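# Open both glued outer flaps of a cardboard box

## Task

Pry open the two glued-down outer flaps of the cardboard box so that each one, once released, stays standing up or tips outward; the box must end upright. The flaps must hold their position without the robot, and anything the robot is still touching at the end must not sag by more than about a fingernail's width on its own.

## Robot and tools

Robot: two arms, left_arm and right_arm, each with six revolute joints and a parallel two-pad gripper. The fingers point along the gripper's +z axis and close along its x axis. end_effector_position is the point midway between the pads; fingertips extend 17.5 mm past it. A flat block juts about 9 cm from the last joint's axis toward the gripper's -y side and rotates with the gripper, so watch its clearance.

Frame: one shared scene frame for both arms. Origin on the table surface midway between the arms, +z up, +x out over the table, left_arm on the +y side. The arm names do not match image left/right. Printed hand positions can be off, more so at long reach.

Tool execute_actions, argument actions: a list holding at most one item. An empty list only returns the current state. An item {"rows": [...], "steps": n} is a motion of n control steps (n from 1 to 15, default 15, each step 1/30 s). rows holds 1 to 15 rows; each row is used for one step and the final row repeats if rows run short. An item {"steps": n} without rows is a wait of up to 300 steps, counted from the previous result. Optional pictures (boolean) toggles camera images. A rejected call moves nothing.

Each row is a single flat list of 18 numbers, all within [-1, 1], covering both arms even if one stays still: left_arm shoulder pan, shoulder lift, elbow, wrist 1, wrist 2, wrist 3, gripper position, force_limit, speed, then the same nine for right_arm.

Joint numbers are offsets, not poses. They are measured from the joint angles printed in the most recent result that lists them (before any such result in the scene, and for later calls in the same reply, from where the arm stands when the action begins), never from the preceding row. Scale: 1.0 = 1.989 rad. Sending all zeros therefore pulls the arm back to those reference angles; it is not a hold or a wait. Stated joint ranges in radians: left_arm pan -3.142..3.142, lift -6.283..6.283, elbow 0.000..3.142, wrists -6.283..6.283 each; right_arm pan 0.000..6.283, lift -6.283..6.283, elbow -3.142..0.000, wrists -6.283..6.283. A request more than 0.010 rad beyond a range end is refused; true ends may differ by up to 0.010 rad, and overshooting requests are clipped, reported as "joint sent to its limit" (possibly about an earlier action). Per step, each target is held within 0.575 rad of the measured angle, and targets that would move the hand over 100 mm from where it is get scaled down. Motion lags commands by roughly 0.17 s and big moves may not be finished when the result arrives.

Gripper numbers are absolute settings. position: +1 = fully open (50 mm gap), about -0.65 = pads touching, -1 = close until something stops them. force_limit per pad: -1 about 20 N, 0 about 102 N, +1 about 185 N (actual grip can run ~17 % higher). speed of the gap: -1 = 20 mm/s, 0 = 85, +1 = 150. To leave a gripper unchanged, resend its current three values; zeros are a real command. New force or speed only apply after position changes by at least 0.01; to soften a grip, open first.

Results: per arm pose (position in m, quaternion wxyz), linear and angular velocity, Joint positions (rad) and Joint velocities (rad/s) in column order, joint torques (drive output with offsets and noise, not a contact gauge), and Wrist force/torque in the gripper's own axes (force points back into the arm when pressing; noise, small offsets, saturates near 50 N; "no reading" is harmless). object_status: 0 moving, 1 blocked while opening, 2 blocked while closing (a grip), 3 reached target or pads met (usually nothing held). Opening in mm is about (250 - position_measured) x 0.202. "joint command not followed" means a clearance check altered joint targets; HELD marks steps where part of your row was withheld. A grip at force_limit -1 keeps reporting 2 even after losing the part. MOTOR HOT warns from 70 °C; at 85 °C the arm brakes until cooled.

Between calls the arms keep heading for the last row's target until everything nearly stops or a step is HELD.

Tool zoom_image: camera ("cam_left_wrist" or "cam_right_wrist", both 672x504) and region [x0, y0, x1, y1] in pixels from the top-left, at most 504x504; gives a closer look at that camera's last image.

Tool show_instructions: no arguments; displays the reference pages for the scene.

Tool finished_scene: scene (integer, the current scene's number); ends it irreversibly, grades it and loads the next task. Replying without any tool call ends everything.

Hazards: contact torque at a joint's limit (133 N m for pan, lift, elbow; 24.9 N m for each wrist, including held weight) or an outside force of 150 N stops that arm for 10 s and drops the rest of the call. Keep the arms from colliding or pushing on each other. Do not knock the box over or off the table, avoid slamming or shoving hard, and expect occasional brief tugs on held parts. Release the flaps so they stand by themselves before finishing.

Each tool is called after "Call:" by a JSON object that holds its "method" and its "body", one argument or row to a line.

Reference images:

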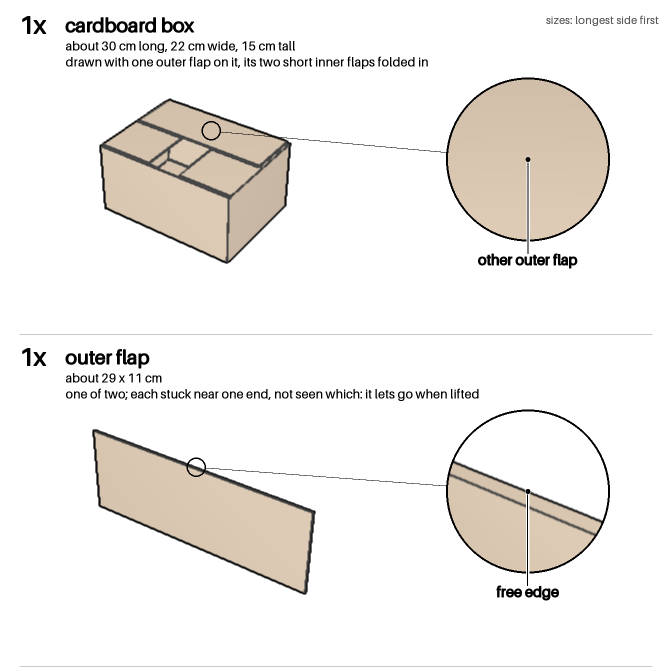

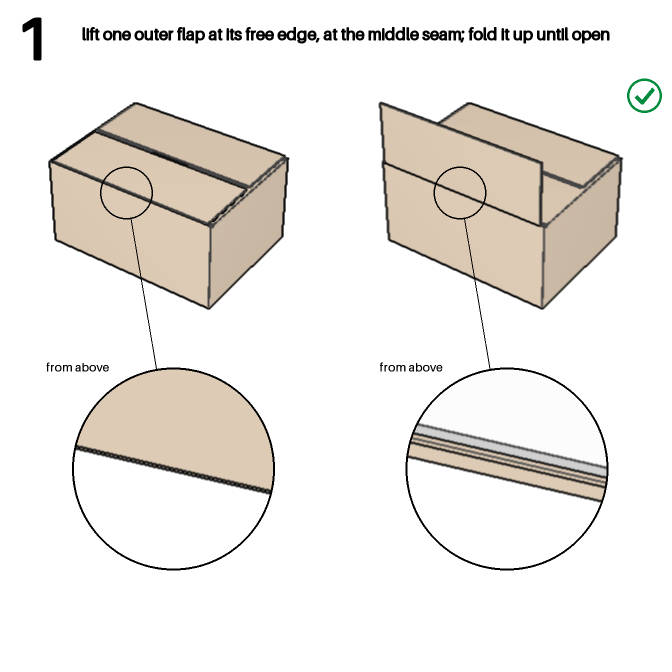

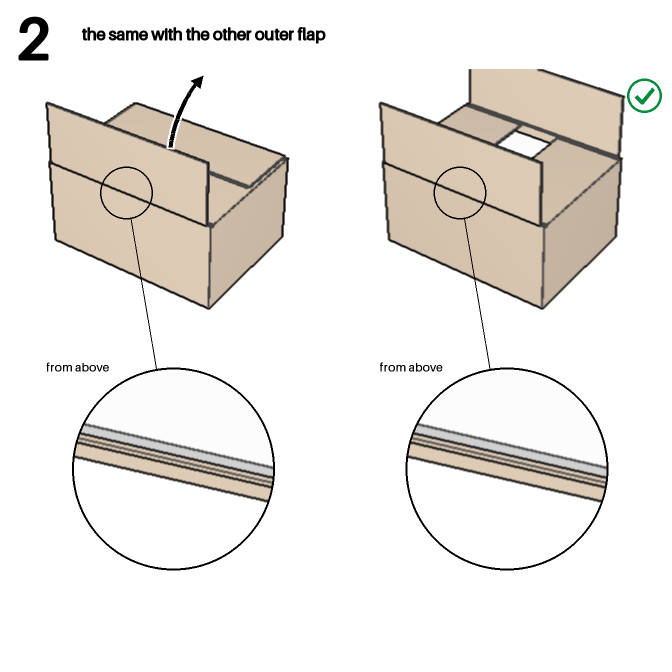

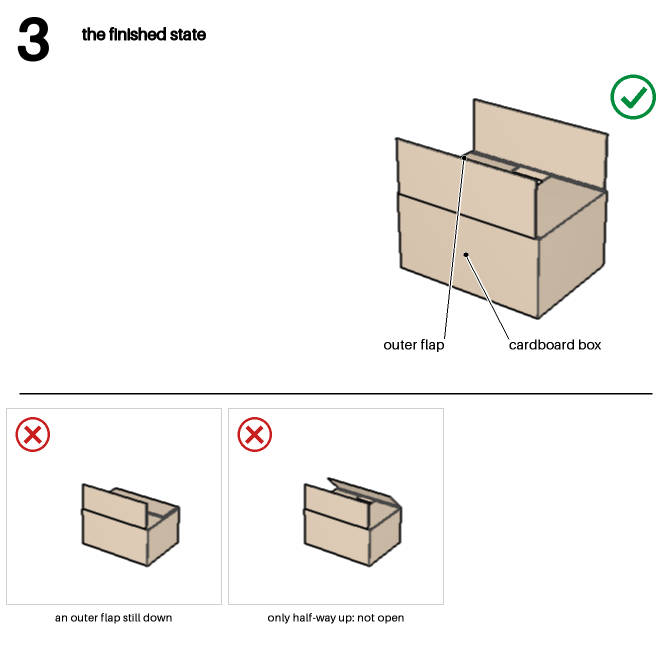

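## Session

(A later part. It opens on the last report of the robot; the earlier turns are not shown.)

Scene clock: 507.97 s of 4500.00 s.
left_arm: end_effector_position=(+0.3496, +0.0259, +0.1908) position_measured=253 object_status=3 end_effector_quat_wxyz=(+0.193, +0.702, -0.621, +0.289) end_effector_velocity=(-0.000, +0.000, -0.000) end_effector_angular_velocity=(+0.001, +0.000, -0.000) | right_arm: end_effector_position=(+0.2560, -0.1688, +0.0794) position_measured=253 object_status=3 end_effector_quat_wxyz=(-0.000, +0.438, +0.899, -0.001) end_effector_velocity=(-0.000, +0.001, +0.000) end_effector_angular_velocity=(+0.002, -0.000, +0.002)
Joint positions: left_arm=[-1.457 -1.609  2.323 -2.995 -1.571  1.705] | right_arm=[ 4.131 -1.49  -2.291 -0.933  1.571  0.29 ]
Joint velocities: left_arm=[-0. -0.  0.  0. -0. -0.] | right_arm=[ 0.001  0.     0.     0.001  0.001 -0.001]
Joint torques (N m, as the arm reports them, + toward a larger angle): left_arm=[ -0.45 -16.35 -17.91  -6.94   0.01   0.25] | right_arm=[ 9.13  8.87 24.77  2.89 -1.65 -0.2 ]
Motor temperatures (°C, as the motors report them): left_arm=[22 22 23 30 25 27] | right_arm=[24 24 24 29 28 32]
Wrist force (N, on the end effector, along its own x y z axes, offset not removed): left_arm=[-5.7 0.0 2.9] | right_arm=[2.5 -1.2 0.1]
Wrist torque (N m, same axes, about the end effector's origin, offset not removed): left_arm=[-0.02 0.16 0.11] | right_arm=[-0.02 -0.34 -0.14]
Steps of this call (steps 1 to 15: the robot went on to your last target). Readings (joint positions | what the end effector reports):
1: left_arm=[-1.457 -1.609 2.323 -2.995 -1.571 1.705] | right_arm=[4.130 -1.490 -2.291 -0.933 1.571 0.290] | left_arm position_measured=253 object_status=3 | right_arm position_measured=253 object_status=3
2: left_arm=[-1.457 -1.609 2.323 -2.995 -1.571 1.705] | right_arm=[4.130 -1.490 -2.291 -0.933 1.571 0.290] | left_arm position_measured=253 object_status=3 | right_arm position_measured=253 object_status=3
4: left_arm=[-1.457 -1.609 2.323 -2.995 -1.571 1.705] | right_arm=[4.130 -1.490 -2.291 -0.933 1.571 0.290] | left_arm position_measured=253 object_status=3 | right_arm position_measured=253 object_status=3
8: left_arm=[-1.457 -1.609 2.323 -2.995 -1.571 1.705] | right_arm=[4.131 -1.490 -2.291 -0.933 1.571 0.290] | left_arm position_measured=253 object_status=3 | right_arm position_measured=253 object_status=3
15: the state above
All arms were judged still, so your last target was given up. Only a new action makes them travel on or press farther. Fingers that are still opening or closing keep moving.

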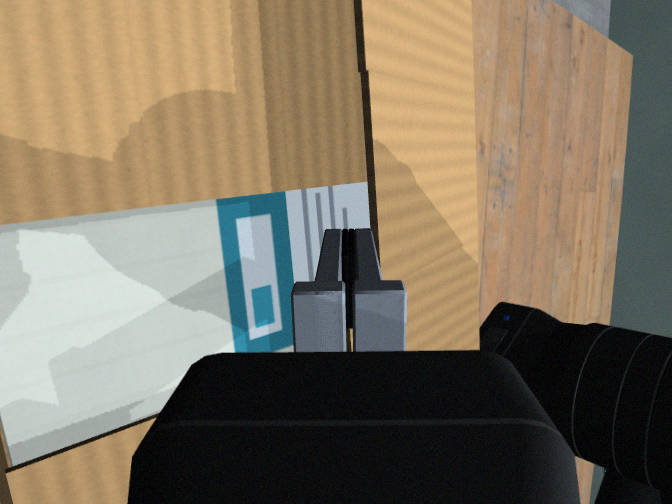

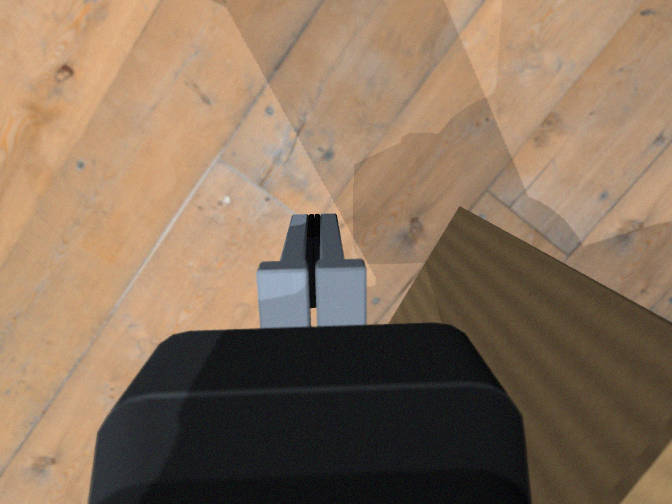

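Call:
{"method": "execute_actions", "body": {
  "actions": [
    {"rows":[[0,0.0019,-0.0064,0.0045,0,0,-1,0,0,0,0,0,0,0,0,-1,0,0],[0,0.0019,-0.0064,0.0045,0,0,-1,0,0,0,0,0,0,0,0,-1,0,0],[0,0.0019,-0.0064,0.0045,0,0,-1,0,0,0,0,0,0,0,0,-1,0,0],[0,0.0038,-0.0128,0.009,0,0,-1,0,0,0,0,0,0,0,0,-1,0,0],[0,0.0038,-0.0128,0.009,0,0,-1,0,0,0,0,0,0,0,0,-1,0,0],[0,0.0038,-0.0128,0.009,0,0,-1,0,0,0,0,0,0,0,0,-1,0,0],[0,0.0057,-0.0192,0.0134,0,0,-1,0,0,0,0,0,0,0,0,-1,0,0]]}
  ],
  "pictures": false
}}

Call:
{"method": "execute_actions", "body": {
  "actions": [
    {"steps":25}
  ]
}}

Scene clock: 518.00 s of 4500.00 s.
left_arm: end_effector_position=(+0.3523, +0.0156, +0.1983) position_measured=253 object_status=3 end_effector_quat_wxyz=(+0.194, +0.702, -0.621, +0.289) end_effector_velocity=(+0.002, -0.008, +0.006) end_effector_angular_velocity=(+0.000, +0.000, +0.001) | right_arm: end_effector_position=(+0.2560, -0.1688, +0.0794) position_measured=253 object_status=3 end_effector_quat_wxyz=(-0.000, +0.438, +0.899, -0.001) end_effector_velocity=(+0.001, +0.000, +0.001) end_effector_angular_velocity=(+0.002, -0.003, +0.000)
Joint positions: left_arm=[-1.457 -1.599  2.288 -2.971 -1.571  1.705] | right_arm=[ 4.131 -1.49  -2.291 -0.933  1.571  0.29 ]
Joint velocities: left_arm=[ 0.001  0.008 -0.027  0.019 -0.    -0.   ] | right_arm=[ 0.     0.002  0.     0.001 -0.001 -0.   ]
Joint torques (N m, as the arm reports them, + toward a larger angle): left_arm=[ -0.48 -17.22 -33.45  -4.7    0.13   0.18] | right_arm=[ 5.37  9.42 14.16  3.19 -1.38 -0.05]
Motor temperatures (°C, as the motors report them): left_arm=[22 22 23 30 25 27] | right_arm=[24 24 24 29 28 32]
Wrist force (N, on the end effector, along its own x y z axes, offset not removed): left_arm=[-6.8 -3.5 7.5] | right_arm=[1.7 -1.3 -1.1]
Wrist torque (N m, same axes, about the end effector's origin, offset not removed): left_arm=[-0.69 -0.15 -0.01] | right_arm=[-0.10 -0.29 -0.12]
Steps of this call (steps 1 to 90: nothing new was sent; then 6.53 s passed at rest; steps 91 to 105: all 15 steps of this action). Readings (joint positions | what the end effector reports):
91: left_arm=[-1.457 -1.609 2.323 -2.995 -1.571 1.705] | right_arm=[4.131 -1.490 -2.291 -0.933 1.571 0.290] | left_arm position_measured=253 object_status=3 | right_arm position_measured=253 object_status=3
92: left_arm=[-1.457 -1.609 2.322 -2.995 -1.571 1.705] | right_arm=[4.131 -1.490 -2.291 -0.933 1.571 0.290] | left_arm position_measured=253 object_status=3 | right_arm position_measured=253 object_status=3
94: left_arm=[-1.457 -1.607 2.318 -2.992 -1.571 1.705] | right_arm=[4.131 -1.490 -2.291 -0.933 1.571 0.290] | left_arm position_measured=253 object_status=3 | right_arm position_measured=253 object_status=3
98: left_arm=[-1.457 -1.603 2.305 -2.982 -1.571 1.705] | right_arm=[4.131 -1.490 -2.291 -0.933 1.571 0.290] | left_arm position_measured=253 object_status=3 | right_arm position_measured=253 object_status=3
105: the state above

Scene clock: 518.83 s of 4500.00 s.
left_arm: end_effector_position=(+0.3525, +0.0146, +0.1991) position_measured=253 object_status=3 end_effector_quat_wxyz=(+0.194, +0.702, -0.621, +0.289) end_effector_velocity=(+0.001, +0.000, -0.000) end_effector_angular_velocity=(+0.001, -0.000, +0.001) | right_arm: end_effector_position=(+0.2560, -0.1688, +0.0794) position_measured=253 object_status=3 end_effector_quat_wxyz=(-0.000, +0.438, +0.899, -0.001) end_effector_velocity=(+0.000, +0.001, +0.000) end_effector_angular_velocity=(+0.001, -0.000, +0.000)
Joint positions: left_arm=[-1.457 -1.598  2.285 -2.968 -1.571  1.705] | right_arm=[ 4.131 -1.49  -2.291 -0.933  1.571  0.29 ]
Joint velocities: left_arm=[0.001 0.    0.    0.001 0.    0.   ] | right_arm=[0.001 0.    0.001 0.    0.    0.   ]
Joint torques (N m, as the arm reports them, + toward a larger angle): left_arm=[ -1.04 -17.69 -32.55  -4.48   0.08   0.1 ] | right_arm=[-6.84  8.64 20.35  3.12 -1.61 -0.19]
Motor temperatures (°C, as the motors report them): left_arm=[22 22 23 30 25 27] | right_arm=[24 24 24 29 28 32]
Wrist force (N, on the end effector, along its own x y z axes, offset not removed): left_arm=[-7.9 -1.0 7.0] | right_arm=[-0.3 -2.0 -1.8]
Wrist torque (N m, same axes, about the end effector's origin, offset not removed): left_arm=[-0.24 0.03 -0.03] | right_arm=[-0.25 0.14 -0.21]
Steps of this call (steps 1 to 15: the robot went on to your last target; steps 16 to 25: nothing new was sent). Readings (joint positions | what the end effector reports):
1: left_arm=[-1.457 -1.598 2.287 -2.970 -1.571 1.705] | right_arm=[4.131 -1.490 -2.291 -0.933 1.571 0.290] | left_arm position_measured=253 object_status=3 | right_arm position_measured=253 object_status=3
2: left_arm=[-1.457 -1.598 2.287 -2.970 -1.571 1.705] | right_arm=[4.131 -1.490 -2.291 -0.933 1.571 0.290] | left_arm position_measured=253 object_status=3 | right_arm position_measured=253 object_status=3
4: left_arm=[-1.457 -1.598 2.286 -2.969 -1.571 1.705] | right_arm=[4.131 -1.490 -2.291 -0.933 1.571 0.290] | left_arm position_measured=253 object_status=3 | right_arm position_measured=253 object_status=3
8: left_arm=[-1.457 -1.598 2.285 -2.969 -1.571 1.705] | right_arm=[4.131 -1.490 -2.291 -0.933 1.571 0.290] | left_arm position_measured=253 object_status=3 | right_arm position_measured=253 object_status=3
25: the state above
All arms were judged still, so your last target was given up. Only a new action makes them travel on or press farther. Fingers that are still opening or closing keep moving.

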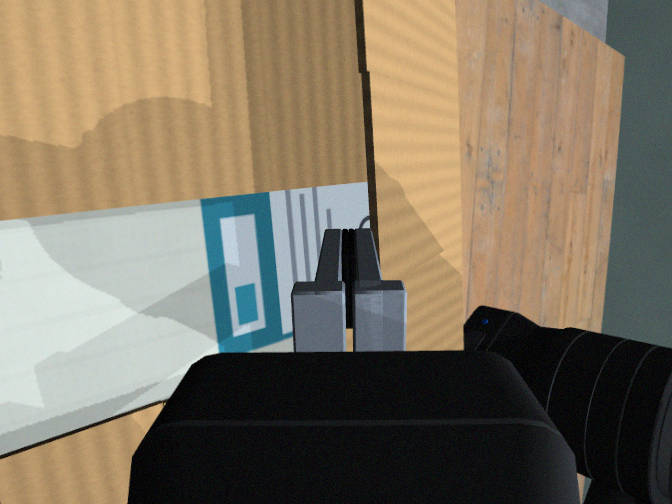

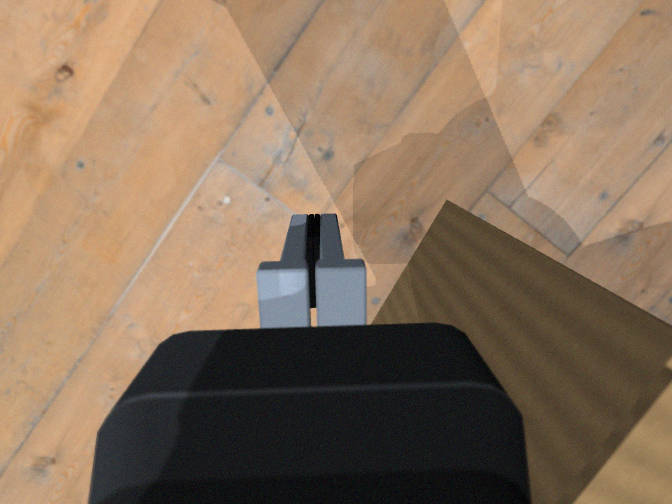

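Now blocked by the right arm. Repeat.

Call:
{"method": "execute_actions", "body": {
  "actions": [
    {"rows":[[0,0.0,-0.0064,0.0064,0,0,-1,0,0,0,0,0,0,0,0,-1,0,0],[0,0.0,-0.0064,0.0064,0,0,-1,0,0,0,0,0,0,0,0,-1,0,0],[0,0.0,-0.0064,0.0064,0,0,-1,0,0,0,0,0,0,0,0,-1,0,0],[0,0.0,-0.0128,0.0128,0,0,-1,0,0,0,0,0,0,0,0,-1,0,0],[0,0.0,-0.0128,0.0128,0,0,-1,0,0,0,0,0,0,0,0,-1,0,0],[0,0.0,-0.0128,0.0128,0,0,-1,0,0,0,0,0,0,0,0,-1,0,0],[0,0.0,-0.0192,0.0192,0,0,-1,0,0,0,0,0,0,0,0,-1,0,0]]}
  ],
  "pictures": false
}}

Call:
{"method": "execute_actions", "body": {
  "actions": [
    {"steps":15}
  ]
}}

Scene clock: 526.67 s of 4500.00 s.
left_arm: end_effector_position=(+0.3547, +0.0064, +0.2097) position_measured=253 object_status=3 end_effector_quat_wxyz=(+0.194, +0.702, -0.621, +0.289) end_effector_velocity=(+0.002, -0.006, +0.009) end_effector_angular_velocity=(-0.002, -0.001, +0.001) | right_arm: end_effector_position=(+0.2560, -0.1688, +0.0794) position_measured=253 object_status=3 end_effector_quat_wxyz=(-0.000, +0.438, +0.899, -0.001) end_effector_velocity=(+0.000, +0.000, -0.000) end_effector_angular_velocity=(+0.000, +0.000, +0.000)
Joint positions: left_arm=[-1.457 -1.598  2.25  -2.934 -1.571  1.705] | right_arm=[ 4.131 -1.49  -2.291 -0.933  1.571  0.29 ]
Joint velocities: left_arm=[ 0.001  0.    -0.028  0.026 -0.     0.   ] | right_arm=[ 0.    -0.001  0.     0.001  0.    -0.   ]
Joint torques (N m, as the arm reports them, + toward a larger angle): left_arm=[ -0.53 -20.34 -33.98  -4.72   0.1    0.2 ] | right_arm=[-4.87  9.89 28.22  2.92 -1.43 -0.08]
Motor temperatures (°C, as the motors report them): left_arm=[22 22 23 30 25 27] | right_arm=[24 24 24 29 28 32]
Wrist force (N, on the end effector, along its own x y z axes, offset not removed): left_arm=[-7.9 -1.3 7.2] | right_arm=[-0.9 -3.9 -0.4]
Wrist torque (N m, same axes, about the end effector's origin, offset not removed): left_arm=[-0.25 -0.30 -0.04] | right_arm=[-0.18 -0.21 -0.11]
Steps of this call (steps 1 to 90: nothing new was sent; then 4.33 s passed at rest; steps 91 to 105: all 15 steps of this action). Readings (joint positions | what the end effector reports):
91: left_arm=[-1.457 -1.598 2.285 -2.968 -1.571 1.705] | right_arm=[4.131 -1.490 -2.291 -0.933 1.571 0.290] | left_arm position_measured=253 object_status=3 | right_arm position_measured=253 object_status=3
92: left_arm=[-1.457 -1.598 2.284 -2.967 -1.571 1.705] | right_arm=[4.131 -1.490 -2.291 -0.933 1.571 0.290] | left_arm position_measured=253 object_status=3 | right_arm position_measured=253 object_status=3
94: left_arm=[-1.457 -1.598 2.280 -2.963 -1.571 1.705] | right_arm=[4.131 -1.490 -2.291 -0.933 1.571 0.290] | left_arm position_measured=253 object_status=3 | right_arm position_measured=253 object_status=3
98: left_arm=[-1.457 -1.598 2.267 -2.950 -1.571 1.705] | right_arm=[4.131 -1.490 -2.291 -0.933 1.571 0.290] | left_arm position_measured=253 object_status=3 | right_arm position_measured=253 object_status=3
105: the state above

Scene clock: 527.17 s of 4500.00 s.
left_arm: end_effector_position=(+0.3549, +0.0057, +0.2108) position_measured=253 object_status=3 end_effector_quat_wxyz=(+0.194, +0.702, -0.621, +0.289) end_effector_velocity=(+0.001, +0.000, +0.001) end_effector_angular_velocity=(-0.001, +0.000, +0.002) | right_arm: end_effector_position=(+0.2560, -0.1688, +0.0794) position_measured=253 object_status=3 end_effector_quat_wxyz=(-0.000, +0.438, +0.899, -0.001) end_effector_velocity=(+0.000, +0.001, +0.001) end_effector_angular_velocity=(+0.002, -0.001, -0.002)
Joint positions: left_arm=[-1.457 -1.598  2.247 -2.93  -1.571  1.705] | right_arm=[ 4.131 -1.49  -2.291 -0.933  1.571  0.29 ]
Joint velocities: left_arm=[ 0.002 -0.    -0.001  0.001  0.    -0.   ] | right_arm=[-0.     0.     0.001 -0.     0.     0.002]
Joint torques (N m, as the arm reports them, + toward a larger angle): left_arm=[ -0.87 -22.07 -34.04  -5.1    0.13   0.09] | right_arm=[ 1.24  9.03 24.65  2.97 -1.45  0.06]
Motor temperatures (°C, as the motors report them): left_arm=[22 22 23 30 25 27] | right_arm=[24 24 24 29 28 32]
Wrist force (N, on the end effector, along its own x y z axes, offset not removed): left_arm=[-9.5 -1.6 6.6] | right_arm=[-5.9 -4.1 1.9]
Wrist torque (N m, same axes, about the end effector's origin, offset not removed): left_arm=[-0.11 0.18 -0.15] | right_arm=[-0.29 0.72 -0.05]
Steps of this call (steps 1 to 15: the robot went on to your last target). Readings (joint positions | what the end effector reports):
1: left_arm=[-1.457 -1.598 2.249 -2.933 -1.571 1.705] | right_arm=[4.131 -1.490 -2.291 -0.933 1.571 0.290] | left_arm position_measured=253 object_status=3 | right_arm position_measured=253 object_status=3
2: left_arm=[-1.457 -1.598 2.249 -2.932 -1.571 1.705] | right_arm=[4.131 -1.490 -2.291 -0.933 1.571 0.290] | left_arm position_measured=253 object_status=3 | right_arm position_measured=253 object_status=3
4: left_arm=[-1.457 -1.598 2.248 -2.931 -1.571 1.705] | right_arm=[4.131 -1.490 -2.291 -0.933 1.571 0.290] | left_arm position_measured=253 object_status=3 | right_arm position_measured=253 object_status=3
8: left_arm=[-1.457 -1.598 2.247 -2.931 -1.571 1.705] | right_arm=[4.131 -1.490 -2.291 -0.933 1.571 0.290] | left_arm position_measured=253 object_status=3 | right_arm position_measured=253 object_status=3
15: the state above
All arms were judged still, so your last target was given up. Only a new action makes them travel on or press farther. Fingers that are still opening or closing keep moving.

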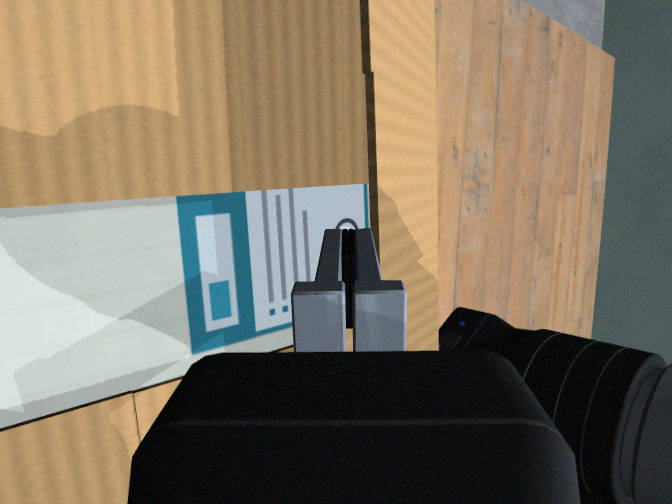

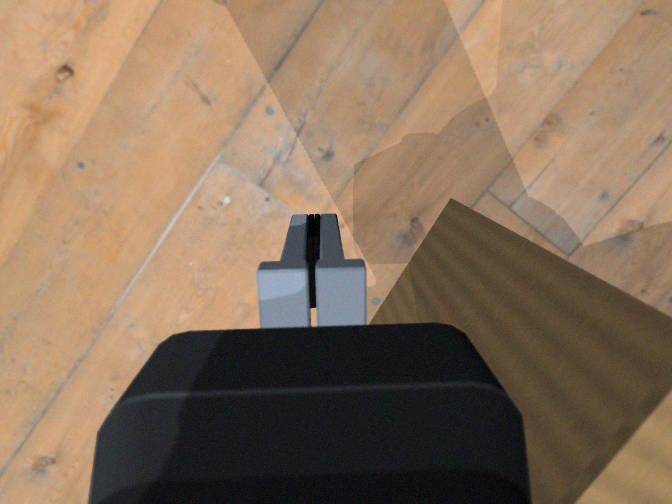

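More, with more horizontal.

Call:
{"method": "execute_actions", "body": {
  "actions": [
    {"rows":[[0,0.003,-0.008,0.005,0,0,-1,0,0,0,0,0,0,0,0,-1,0,0],[0,0.003,-0.008,0.005,0,0,-1,0,0,0,0,0,0,0,0,-1,0,0],[0,0.003,-0.008,0.005,0,0,-1,0,0,0,0,0,0,0,0,-1,0,0],[0,0.006,-0.016,0.01,0,0,-1,0,0,0,0,0,0,0,0,-1,0,0],[0,0.006,-0.016,0.01,0,0,-1,0,0,0,0,0,0,0,0,-1,0,0],[0,0.006,-0.016,0.01,0,0,-1,0,0,0,0,0,0,0,0,-1,0,0],[0,0.009,-0.024,0.015,0,0,-1,0,0,0,0,0,0,0,0,-1,0,0]]}
  ],
  "pictures": false
}}

Call:
{"method": "execute_actions", "body": {
  "actions": [
    {"steps":15}
  ]
}}

Scene clock: 536.80 s of 4500.00 s.
left_arm: end_effector_position=(+0.3583, -0.0072, +0.2196) position_measured=253 object_status=3 end_effector_quat_wxyz=(+0.194, +0.702, -0.621, +0.289) end_effector_velocity=(+0.003, -0.009, +0.006) end_effector_angular_velocity=(+0.001, +0.000, +0.001) | right_arm: end_effector_position=(+0.2560, -0.1688, +0.0794) position_measured=253 object_status=3 end_effector_quat_wxyz=(-0.000, +0.438, +0.899, -0.001) end_effector_velocity=(+0.000, -0.000, -0.000) end_effector_angular_velocity=(-0.001, +0.001, -0.000)
Joint positions: left_arm=[-1.457 -1.581  2.203 -2.903 -1.571  1.705] | right_arm=[ 4.131 -1.49  -2.291 -0.933  1.571  0.29 ]
Joint velocities: left_arm=[ 0.     0.012 -0.033  0.022  0.    -0.   ] | right_arm=[ 0.    -0.001  0.    -0.001 -0.     0.   ]
Joint torques (N m, as the arm reports them, + toward a larger angle): left_arm=[ -0.88 -13.42 -28.19  -2.44   0.17   0.12] | right_arm=[ 4.37  8.97 19.48  3.04 -1.3   0.04]
Motor temperatures (°C, as the motors report them): left_arm=[22 22 23 30 25 27] | right_arm=[24 24 24 29 28 32]
Wrist force (N, on the end effector, along its own x y z axes, offset not removed): left_arm=[-5.1 -8.2 -4.0] | right_arm=[-3.7 -3.3 1.3]
Wrist torque (N m, same axes, about the end effector's origin, offset not removed): left_arm=[-0.43 0.28 -0.09] | right_arm=[-0.16 0.35 -0.14]
Steps of this call (steps 1 to 90: nothing new was sent; then 6.13 s passed at rest; steps 91 to 105: all 15 steps of this action). Readings (joint positions | what the end effector reports):
91: left_arm=[-1.457 -1.598 2.247 -2.930 -1.571 1.705] | right_arm=[4.131 -1.490 -2.291 -0.933 1.571 0.290] | left_arm position_measured=253 object_status=3 | right_arm position_measured=253 object_status=3
92: left_arm=[-1.457 -1.597 2.245 -2.929 -1.571 1.705] | right_arm=[4.131 -1.490 -2.291 -0.933 1.571 0.290] | left_arm position_measured=253 object_status=3 | right_arm position_measured=253 object_status=3
94: left_arm=[-1.457 -1.595 2.240 -2.926 -1.571 1.705] | right_arm=[4.131 -1.490 -2.291 -0.933 1.571 0.290] | left_arm position_measured=253 object_status=3 | right_arm position_measured=253 object_status=3
98: left_arm=[-1.457 -1.589 2.224 -2.916 -1.571 1.705] | right_arm=[4.131 -1.490 -2.291 -0.933 1.571 0.290] | left_arm position_measured=253 object_status=3 | right_arm position_measured=253 object_status=3
105: the state above

Scene clock: 537.30 s of 4500.00 s.
left_arm: end_effector_position=(+0.3586, -0.0084, +0.2203) position_measured=253 object_status=3 end_effector_quat_wxyz=(+0.194, +0.702, -0.621, +0.289) end_effector_velocity=(+0.000, +0.000, -0.000) end_effector_angular_velocity=(+0.001, +0.000, +0.001) | right_arm: end_effector_position=(+0.2560, -0.1688, +0.0794) position_measured=253 object_status=3 end_effector_quat_wxyz=(-0.000, +0.438, +0.899, -0.001) end_effector_velocity=(-0.000, +0.000, +0.000) end_effector_angular_velocity=(-0.001, +0.001, +0.000)
Joint positions: left_arm=[-1.457 -1.58   2.199 -2.901 -1.571  1.705] | right_arm=[ 4.131 -1.49  -2.291 -0.933  1.571  0.29 ]
Joint velocities: left_arm=[ 0.001  0.     0.     0.     0.    -0.   ] | right_arm=[ 0.    -0.     0.001 -0.001  0.    -0.   ]
Joint torques (N m, as the arm reports them, + toward a larger angle): left_arm=[ -0.85 -16.2  -29.74  -2.49   0.16   0.07] | right_arm=[-1.49  9.75 24.68  2.96 -1.26 -0.26]
Motor temperatures (°C, as the motors report them): left_arm=[22 22 23 30 25 27] | right_arm=[24 24 24 29 28 32]
Wrist force (N, on the end effector, along its own x y z axes, offset not removed): left_arm=[-3.3 -4.9 1.5] | right_arm=[-3.4 -4.0 1.3]
Wrist torque (N m, same axes, about the end effector's origin, offset not removed): left_arm=[-0.21 0.11 0.10] | right_arm=[-0.24 0.29 -0.01]
Steps of this call (steps 1 to 15: the robot went on to your last target). Readings (joint positions | what the end effector reports):
1: left_arm=[-1.457 -1.581 2.202 -2.903 -1.571 1.705] | right_arm=[4.131 -1.490 -2.291 -0.933 1.571 0.290] | left_arm position_measured=253 object_status=3 | right_arm position_measured=253 object_status=3
2: left_arm=[-1.457 -1.581 2.201 -2.902 -1.571 1.705] | right_arm=[4.131 -1.490 -2.291 -0.933 1.571 0.290] | left_arm position_measured=253 object_status=3 | right_arm position_measured=253 object_status=3
4: left_arm=[-1.457 -1.580 2.200 -2.901 -1.571 1.705] | right_arm=[4.131 -1.490 -2.291 -0.933 1.571 0.290] | left_arm position_measured=253 object_status=3 | right_arm position_measured=253 object_status=3
8: left_arm=[-1.457 -1.580 2.199 -2.901 -1.571 1.705] | right_arm=[4.131 -1.490 -2.291 -0.933 1.571 0.290] | left_arm position_measured=253 object_status=3 | right_arm position_measured=253 object_status=3
15: the state above
All arms were judged still, so your last target was given up. Only a new action makes them travel on or press farther. Fingers that are still opening or closing keep moving.

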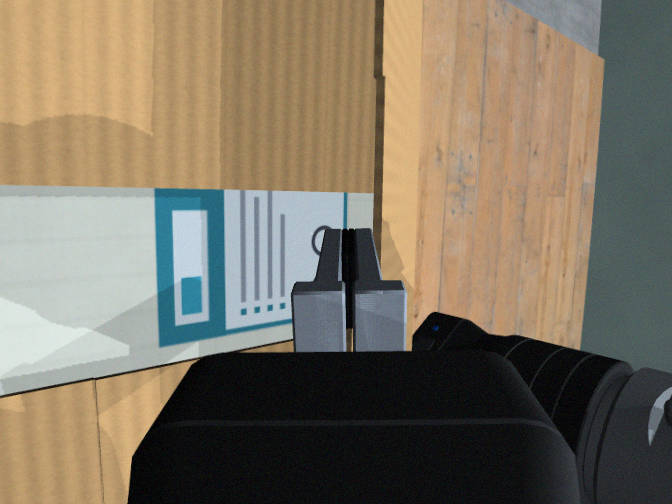

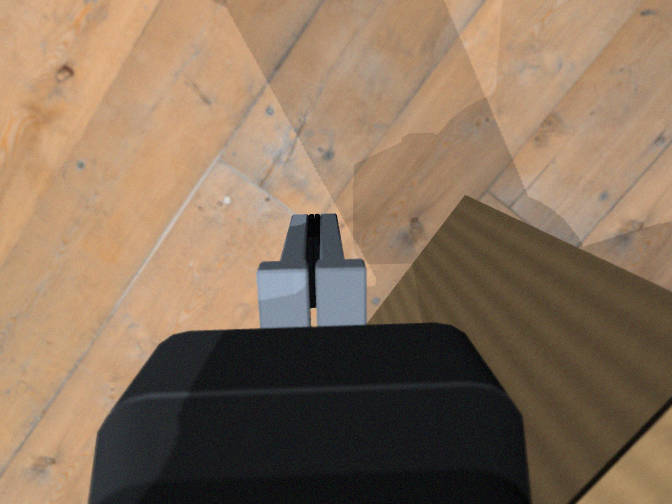

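Call:
{"method": "execute_actions", "body": {
  "actions": [
    {"rows":[[0,0,0,0,0,0,-1,0,0,-0.2,0,0,0,0,0,-1,0,0]]}
  ],
  "pictures": false
}}

Call:
{"method": "execute_actions", "body": {
  "actions": [
    {"steps":45}
  ],
  "pictures": false
}}

Call:
{"method": "execute_actions", "body": {
  "actions": [
    {"rows":[[0,0.008,-0.01,0.002,0,0,-1,0,0,0,0,0,0,0,0,-1,0,0],[0,0.017,-0.021,0.004,0,0,-1,0,0,0,0,0,0,0,0,-1,0,0],[0,0.025,-0.031,0.006,0,0,-1,0,0,0,0,0,0,0,0,-1,0,0],[0,0.034,-0.042,0.008,0,0,-1,0,0,0,0,0,0,0,0,-1,0,0],[0,0.042,-0.052,0.01,0,0,-1,0,0,0,0,0,0,0,0,-1,0,0],[0,0.051,-0.062,0.011,0,0,-1,0,0,0,0,0,0,0,0,-1,0,0],[0,0.059,-0.073,0.014,0,0,-1,0,0,0,0,0,0,0,0,-1,0,0],[0,0.068,-0.083,0.015,0,0,-1,0,0,0,0,0,0,0,0,-1,0,0],[0,0.076,-0.094,0.018,0,0,-1,0,0,0,0,0,0,0,0,-1,0,0],[0,0.085,-0.104,0.019,0,0,-1,0,0,0,0,0,0,0,0,-1,0,0]]}
  ],
  "pictures": false
}}

Call:
{"method": "execute_actions", "body": {
  "actions": [
    {"steps":30}
  ]
}}

Scene clock: 554.07 s of 4500.00 s.
left_arm: end_effector_position=(+0.3586, -0.0084, +0.2204) position_measured=253 object_status=3 end_effector_quat_wxyz=(+0.194, +0.702, -0.621, +0.289) end_effector_velocity=(+0.000, -0.000, +0.000) end_effector_angular_velocity=(-0.000, -0.001, +0.000) | right_arm: end_effector_position=(+0.3137, -0.2942, +0.0794) position_measured=253 object_status=3 end_effector_quat_wxyz=(-0.000, +0.595, +0.804, -0.001) end_effector_velocity=(+0.022, -0.086, +0.000) end_effector_angular_velocity=(+0.000, -0.001, -0.233)
Joint positions: left_arm=[-1.457 -1.58   2.199 -2.901 -1.571  1.705] | right_arm=[ 3.763 -1.49  -2.291 -0.933  1.571  0.29 ]
Joint velocities: left_arm=[ 0.001  0.    -0.001  0.     0.     0.001] | right_arm=[-0.234  0.001 -0.    -0.    -0.    -0.001]
Joint torques (N m, as the arm reports them, + toward a larger angle): left_arm=[ -0.92 -18.72 -16.81  -4.52   0.11   0.16] | right_arm=[-8.4  11.56 14.59  3.19 -0.33  0.24]
Motor temperatures (°C, as the motors report them): left_arm=[22 22 23 30 25 27] | right_arm=[24 24 24 29 28 32]
Wrist force (N, on the end effector, along its own x y z axes, offset not removed): left_arm=[-1.9 -5.8 2.0] | right_arm=[-2.1 -0.8 -2.2]
Wrist torque (N m, same axes, about the end effector's origin, offset not removed): left_arm=[-0.37 0.06 0.10] | right_arm=[-0.19 0.27 -0.04]
Steps of this call (steps 1 to 90: nothing new was sent; then 13.27 s passed at rest; steps 91 to 105: all 15 steps of this action). Readings (joint positions | what the end effector reports):
91: left_arm=[-1.457 -1.580 2.199 -2.901 -1.571 1.705] | right_arm=[4.131 -1.490 -2.291 -0.933 1.571 0.290] | left_arm position_measured=253 object_status=3 | right_arm position_measured=253 object_status=3
92: left_arm=[-1.457 -1.580 2.199 -2.901 -1.571 1.705] | right_arm=[4.128 -1.490 -2.291 -0.933 1.571 0.290] | left_arm position_measured=253 object_status=3 | right_arm position_measured=253 object_status=3
94: left_arm=[-1.457 -1.580 2.199 -2.901 -1.571 1.705] | right_arm=[4.080 -1.490 -2.291 -0.933 1.571 0.290] | left_arm position_measured=253 object_status=3 | right_arm position_measured=253 object_status=3
98: left_arm=[-1.457 -1.580 2.199 -2.901 -1.571 1.705] | right_arm=[3.914 -1.490 -2.291 -0.933 1.571 0.290] | left_arm position_measured=253 object_status=3 | right_arm position_measured=253 object_status=3
105: the state above

Scene clock: 555.57 s of 4500.00 s.
left_arm: end_effector_position=(+0.3586, -0.0084, +0.2203) position_measured=253 object_status=3 end_effector_quat_wxyz=(+0.194, +0.702, -0.621, +0.289) end_effector_velocity=(-0.000, -0.000, +0.000) end_effector_angular_velocity=(-0.001, +0.000, +0.001) | right_arm: end_effector_position=(+0.3163, -0.3052, +0.0794) position_measured=253 object_status=3 end_effector_quat_wxyz=(-0.000, +0.607, +0.795, -0.001) end_effector_velocity=(-0.000, -0.000, -0.000) end_effector_angular_velocity=(-0.001, +0.001, +0.001)
Joint positions: left_arm=[-1.457 -1.58   2.199 -2.901 -1.571  1.705] | right_arm=[ 3.733 -1.49  -2.291 -0.933  1.571  0.29 ]
Joint velocities: left_arm=[-0.    -0.    -0.     0.     0.    -0.001] | right_arm=[-0.    -0.001 -0.    -0.001 -0.    -0.001]
Joint torques (N m, as the arm reports them, + toward a larger angle): left_arm=[ -0.52 -29.81 -15.85  -5.4    0.08   0.07] | right_arm=[-10.95  23.33  12.93   3.01  -0.35   0.07]
Motor temperatures (°C, as the motors report them): left_arm=[22 22 23 30 25 27] | right_arm=[24 24 24 29 28 32]
Wrist force (N, on the end effector, along its own x y z axes, offset not removed): left_arm=[-4.0 -2.0 1.7] | right_arm=[0.3 -2.4 -0.8]
Wrist torque (N m, same axes, about the end effector's origin, offset not removed): left_arm=[0.19 0.51 0.30] | right_arm=[-0.31 -0.02 -0.01]
Steps of this call (steps 1 to 30: the robot went on to your last target; steps 31 to 45: nothing new was sent). Readings (joint positions | what the end effector reports):
1: left_arm=[-1.457 -1.580 2.199 -2.901 -1.571 1.705] | right_arm=[3.756 -1.490 -2.291 -0.933 1.571 0.290] | left_arm position_measured=253 object_status=3 | right_arm position_measured=253 object_status=3
2: left_arm=[-1.457 -1.580 2.199 -2.901 -1.571 1.705] | right_arm=[3.751 -1.490 -2.291 -0.933 1.571 0.290] | left_arm position_measured=253 object_status=3 | right_arm position_measured=253 object_status=3
4: left_arm=[-1.457 -1.580 2.199 -2.901 -1.571 1.705] | right_arm=[3.744 -1.490 -2.291 -0.933 1.571 0.290] | left_arm position_measured=253 object_status=3 | right_arm position_measured=253 object_status=3
8: left_arm=[-1.457 -1.580 2.199 -2.901 -1.571 1.705] | right_arm=[3.737 -1.490 -2.291 -0.933 1.571 0.290] | left_arm position_measured=253 object_status=3 | right_arm position_measured=253 object_status=3
45: the state above
All arms were judged still, so your last target was given up. Only a new action makes them travel on or press farther. Fingers that are still opening or closing keep moving.

Scene clock: 556.07 s of 4500.00 s.
left_arm: end_effector_position=(+0.3759, -0.0744, +0.2267) position_measured=253 object_status=3 end_effector_quat_wxyz=(+0.193, +0.702, -0.621, +0.289) end_effector_velocity=(+0.023, -0.088, +0.004) end_effector_angular_velocity=(-0.003, -0.001, +0.000) | right_arm: end_effector_position=(+0.3163, -0.3052, +0.0794) position_measured=253 object_status=3 end_effector_quat_wxyz=(-0.000, +0.607, +0.795, -0.001) end_effector_velocity=(+0.000, -0.000, -0.000) end_effector_angular_velocity=(-0.000, -0.000, +0.001)
Joint positions: left_arm=[-1.457 -1.435  2.023 -2.868 -1.571  1.705] | right_arm=[ 3.733 -1.49  -2.291 -0.933  1.571  0.29 ]
Joint velocities: left_arm=[ 0.     0.193 -0.236  0.039  0.     0.   ] | right_arm=[-0.     0.    -0.     0.    -0.    -0.001]
Joint torques (N m, as the arm reports them, + toward a larger angle): left_arm=[ -1.09 -28.6  -26.39  -2.75   0.12   0.13] | right_arm=[-11.15  21.22  12.94   2.77  -0.31  -0.1 ]
Motor temperatures (°C, as the motors report them): left_arm=[22 22 23 30 25 27] | right_arm=[24 24 24 29 28 32]
Wrist force (N, on the end effector, along its own x y z axes, offset not removed): left_arm=[-2.4 0.0 3.2] | right_arm=[0.6 -0.5 -2.3]
Wrist torque (N m, same axes, about the end effector's origin, offset not removed): left_arm=[0.26 0.22 0.11] | right_arm=[-0.15 -0.08 -0.07]
Steps of this call (steps 1 to 15: all 15 steps of this action). Readings (joint positions | what the end effector reports):
1: left_arm=[-1.457 -1.580 2.199 -2.901 -1.571 1.705] | right_arm=[3.733 -1.490 -2.291 -0.933 1.571 0.290] | left_arm position_measured=253 object_status=3 | right_arm position_measured=253 object_status=3
2: left_arm=[-1.457 -1.579 2.198 -2.900 -1.571 1.705] | right_arm=[3.733 -1.490 -2.291 -0.933 1.571 0.290] | left_arm position_measured=253 object_status=3 | right_arm position_measured=253 object_status=3
4: left_arm=[-1.457 -1.568 2.185 -2.898 -1.571 1.705] | right_arm=[3.733 -1.490 -2.291 -0.933 1.571 0.290] | left_arm position_measured=253 object_status=3 | right_arm position_measured=253 object_status=3
8: left_arm=[-1.457 -1.523 2.130 -2.887 -1.571 1.705] | right_arm=[3.733 -1.490 -2.291 -0.933 1.571 0.290] | left_arm position_measured=253 object_status=3 | right_arm position_measured=253 object_status=3
15: the state above

Scene clock: 557.07 s of 4500.00 s.
left_arm: end_effector_position=(+0.3788, -0.0857, +0.2271) position_measured=253 object_status=3 end_effector_quat_wxyz=(+0.194, +0.702, -0.621, +0.289) end_effector_velocity=(-0.001, -0.001, +0.000) end_effector_angular_velocity=(-0.000, -0.001, -0.001) | right_arm: end_effector_position=(+0.3163, -0.3052, +0.0794) position_measured=253 object_status=3 end_effector_quat_wxyz=(-0.000, +0.607, +0.795, -0.001) end_effector_velocity=(-0.000, -0.000, -0.000) end_effector_angular_velocity=(-0.001, +0.001, +0.000)
Joint positions: left_arm=[-1.457 -1.411  1.992 -2.863 -1.571  1.705] | right_arm=[ 3.733 -1.49  -2.291 -0.933  1.571  0.29 ]
Joint velocities: left_arm=[-0.001  0.    -0.    -0.     0.     0.001] | right_arm=[-0.    -0.    -0.    -0.001 -0.    -0.   ]
Joint torques (N m, as the arm reports them, + toward a larger angle): left_arm=[ -0.96 -24.54 -29.46  -2.72   0.11   0.1 ] | right_arm=[-10.43  20.69  13.99   2.88  -0.44  -0.21]
Motor temperatures (°C, as the motors report them): left_arm=[22 22 23 30 25 27] | right_arm=[24 24 24 29 28 32]
Wrist force (N, on the end effector, along its own x y z axes, offset not removed): left_arm=[-0.3 -2.1 3.9] | right_arm=[-1.4 -4.3 -1.1]
Wrist torque (N m, same axes, about the end effector's origin, offset not removed): left_arm=[-0.34 -0.28 -0.04] | right_arm=[-0.75 0.28 -0.16]
Steps of this call (steps 1 to 30: the robot went on to your last target). Readings (joint positions | what the end effector reports):
1: left_arm=[-1.457 -1.430 2.016 -2.867 -1.571 1.705] | right_arm=[3.733 -1.490 -2.291 -0.933 1.571 0.290] | left_arm position_measured=253 object_status=3 | right_arm position_measured=253 object_status=3
2: left_arm=[-1.457 -1.425 2.010 -2.866 -1.571 1.705] | right_arm=[3.733 -1.490 -2.291 -0.933 1.571 0.290] | left_arm position_measured=253 object_status=3 | right_arm position_measured=253 object_status=3
4: left_arm=[-1.457 -1.419 2.003 -2.865 -1.571 1.705] | right_arm=[3.733 -1.490 -2.291 -0.933 1.571 0.290] | left_arm position_measured=253 object_status=3 | right_arm position_measured=253 object_status=3
8: left_arm=[-1.457 -1.414 1.996 -2.863 -1.571 1.705] | right_arm=[3.733 -1.490 -2.291 -0.933 1.571 0.290] | left_arm position_measured=253 object_status=3 | right_arm position_measured=253 object_status=3
30: the state above
All arms were judged still, so your last target was given up. Only a new action makes them travel on or press farther. Fingers that are still opening or closing keep moving.

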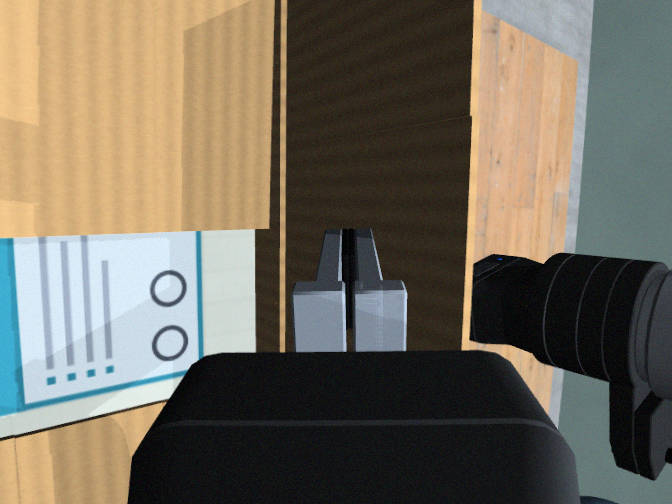

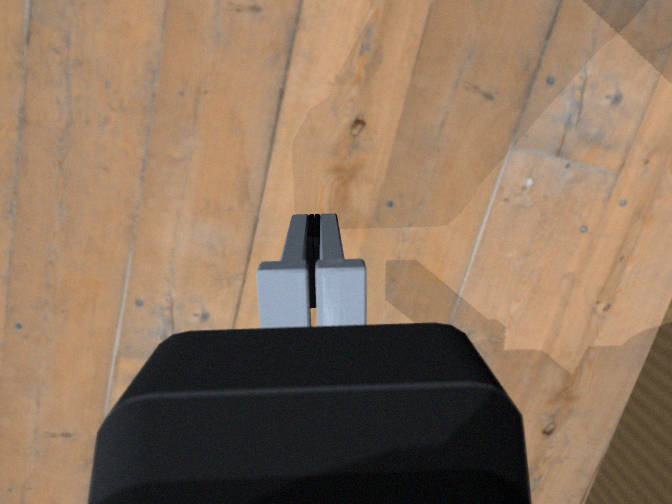

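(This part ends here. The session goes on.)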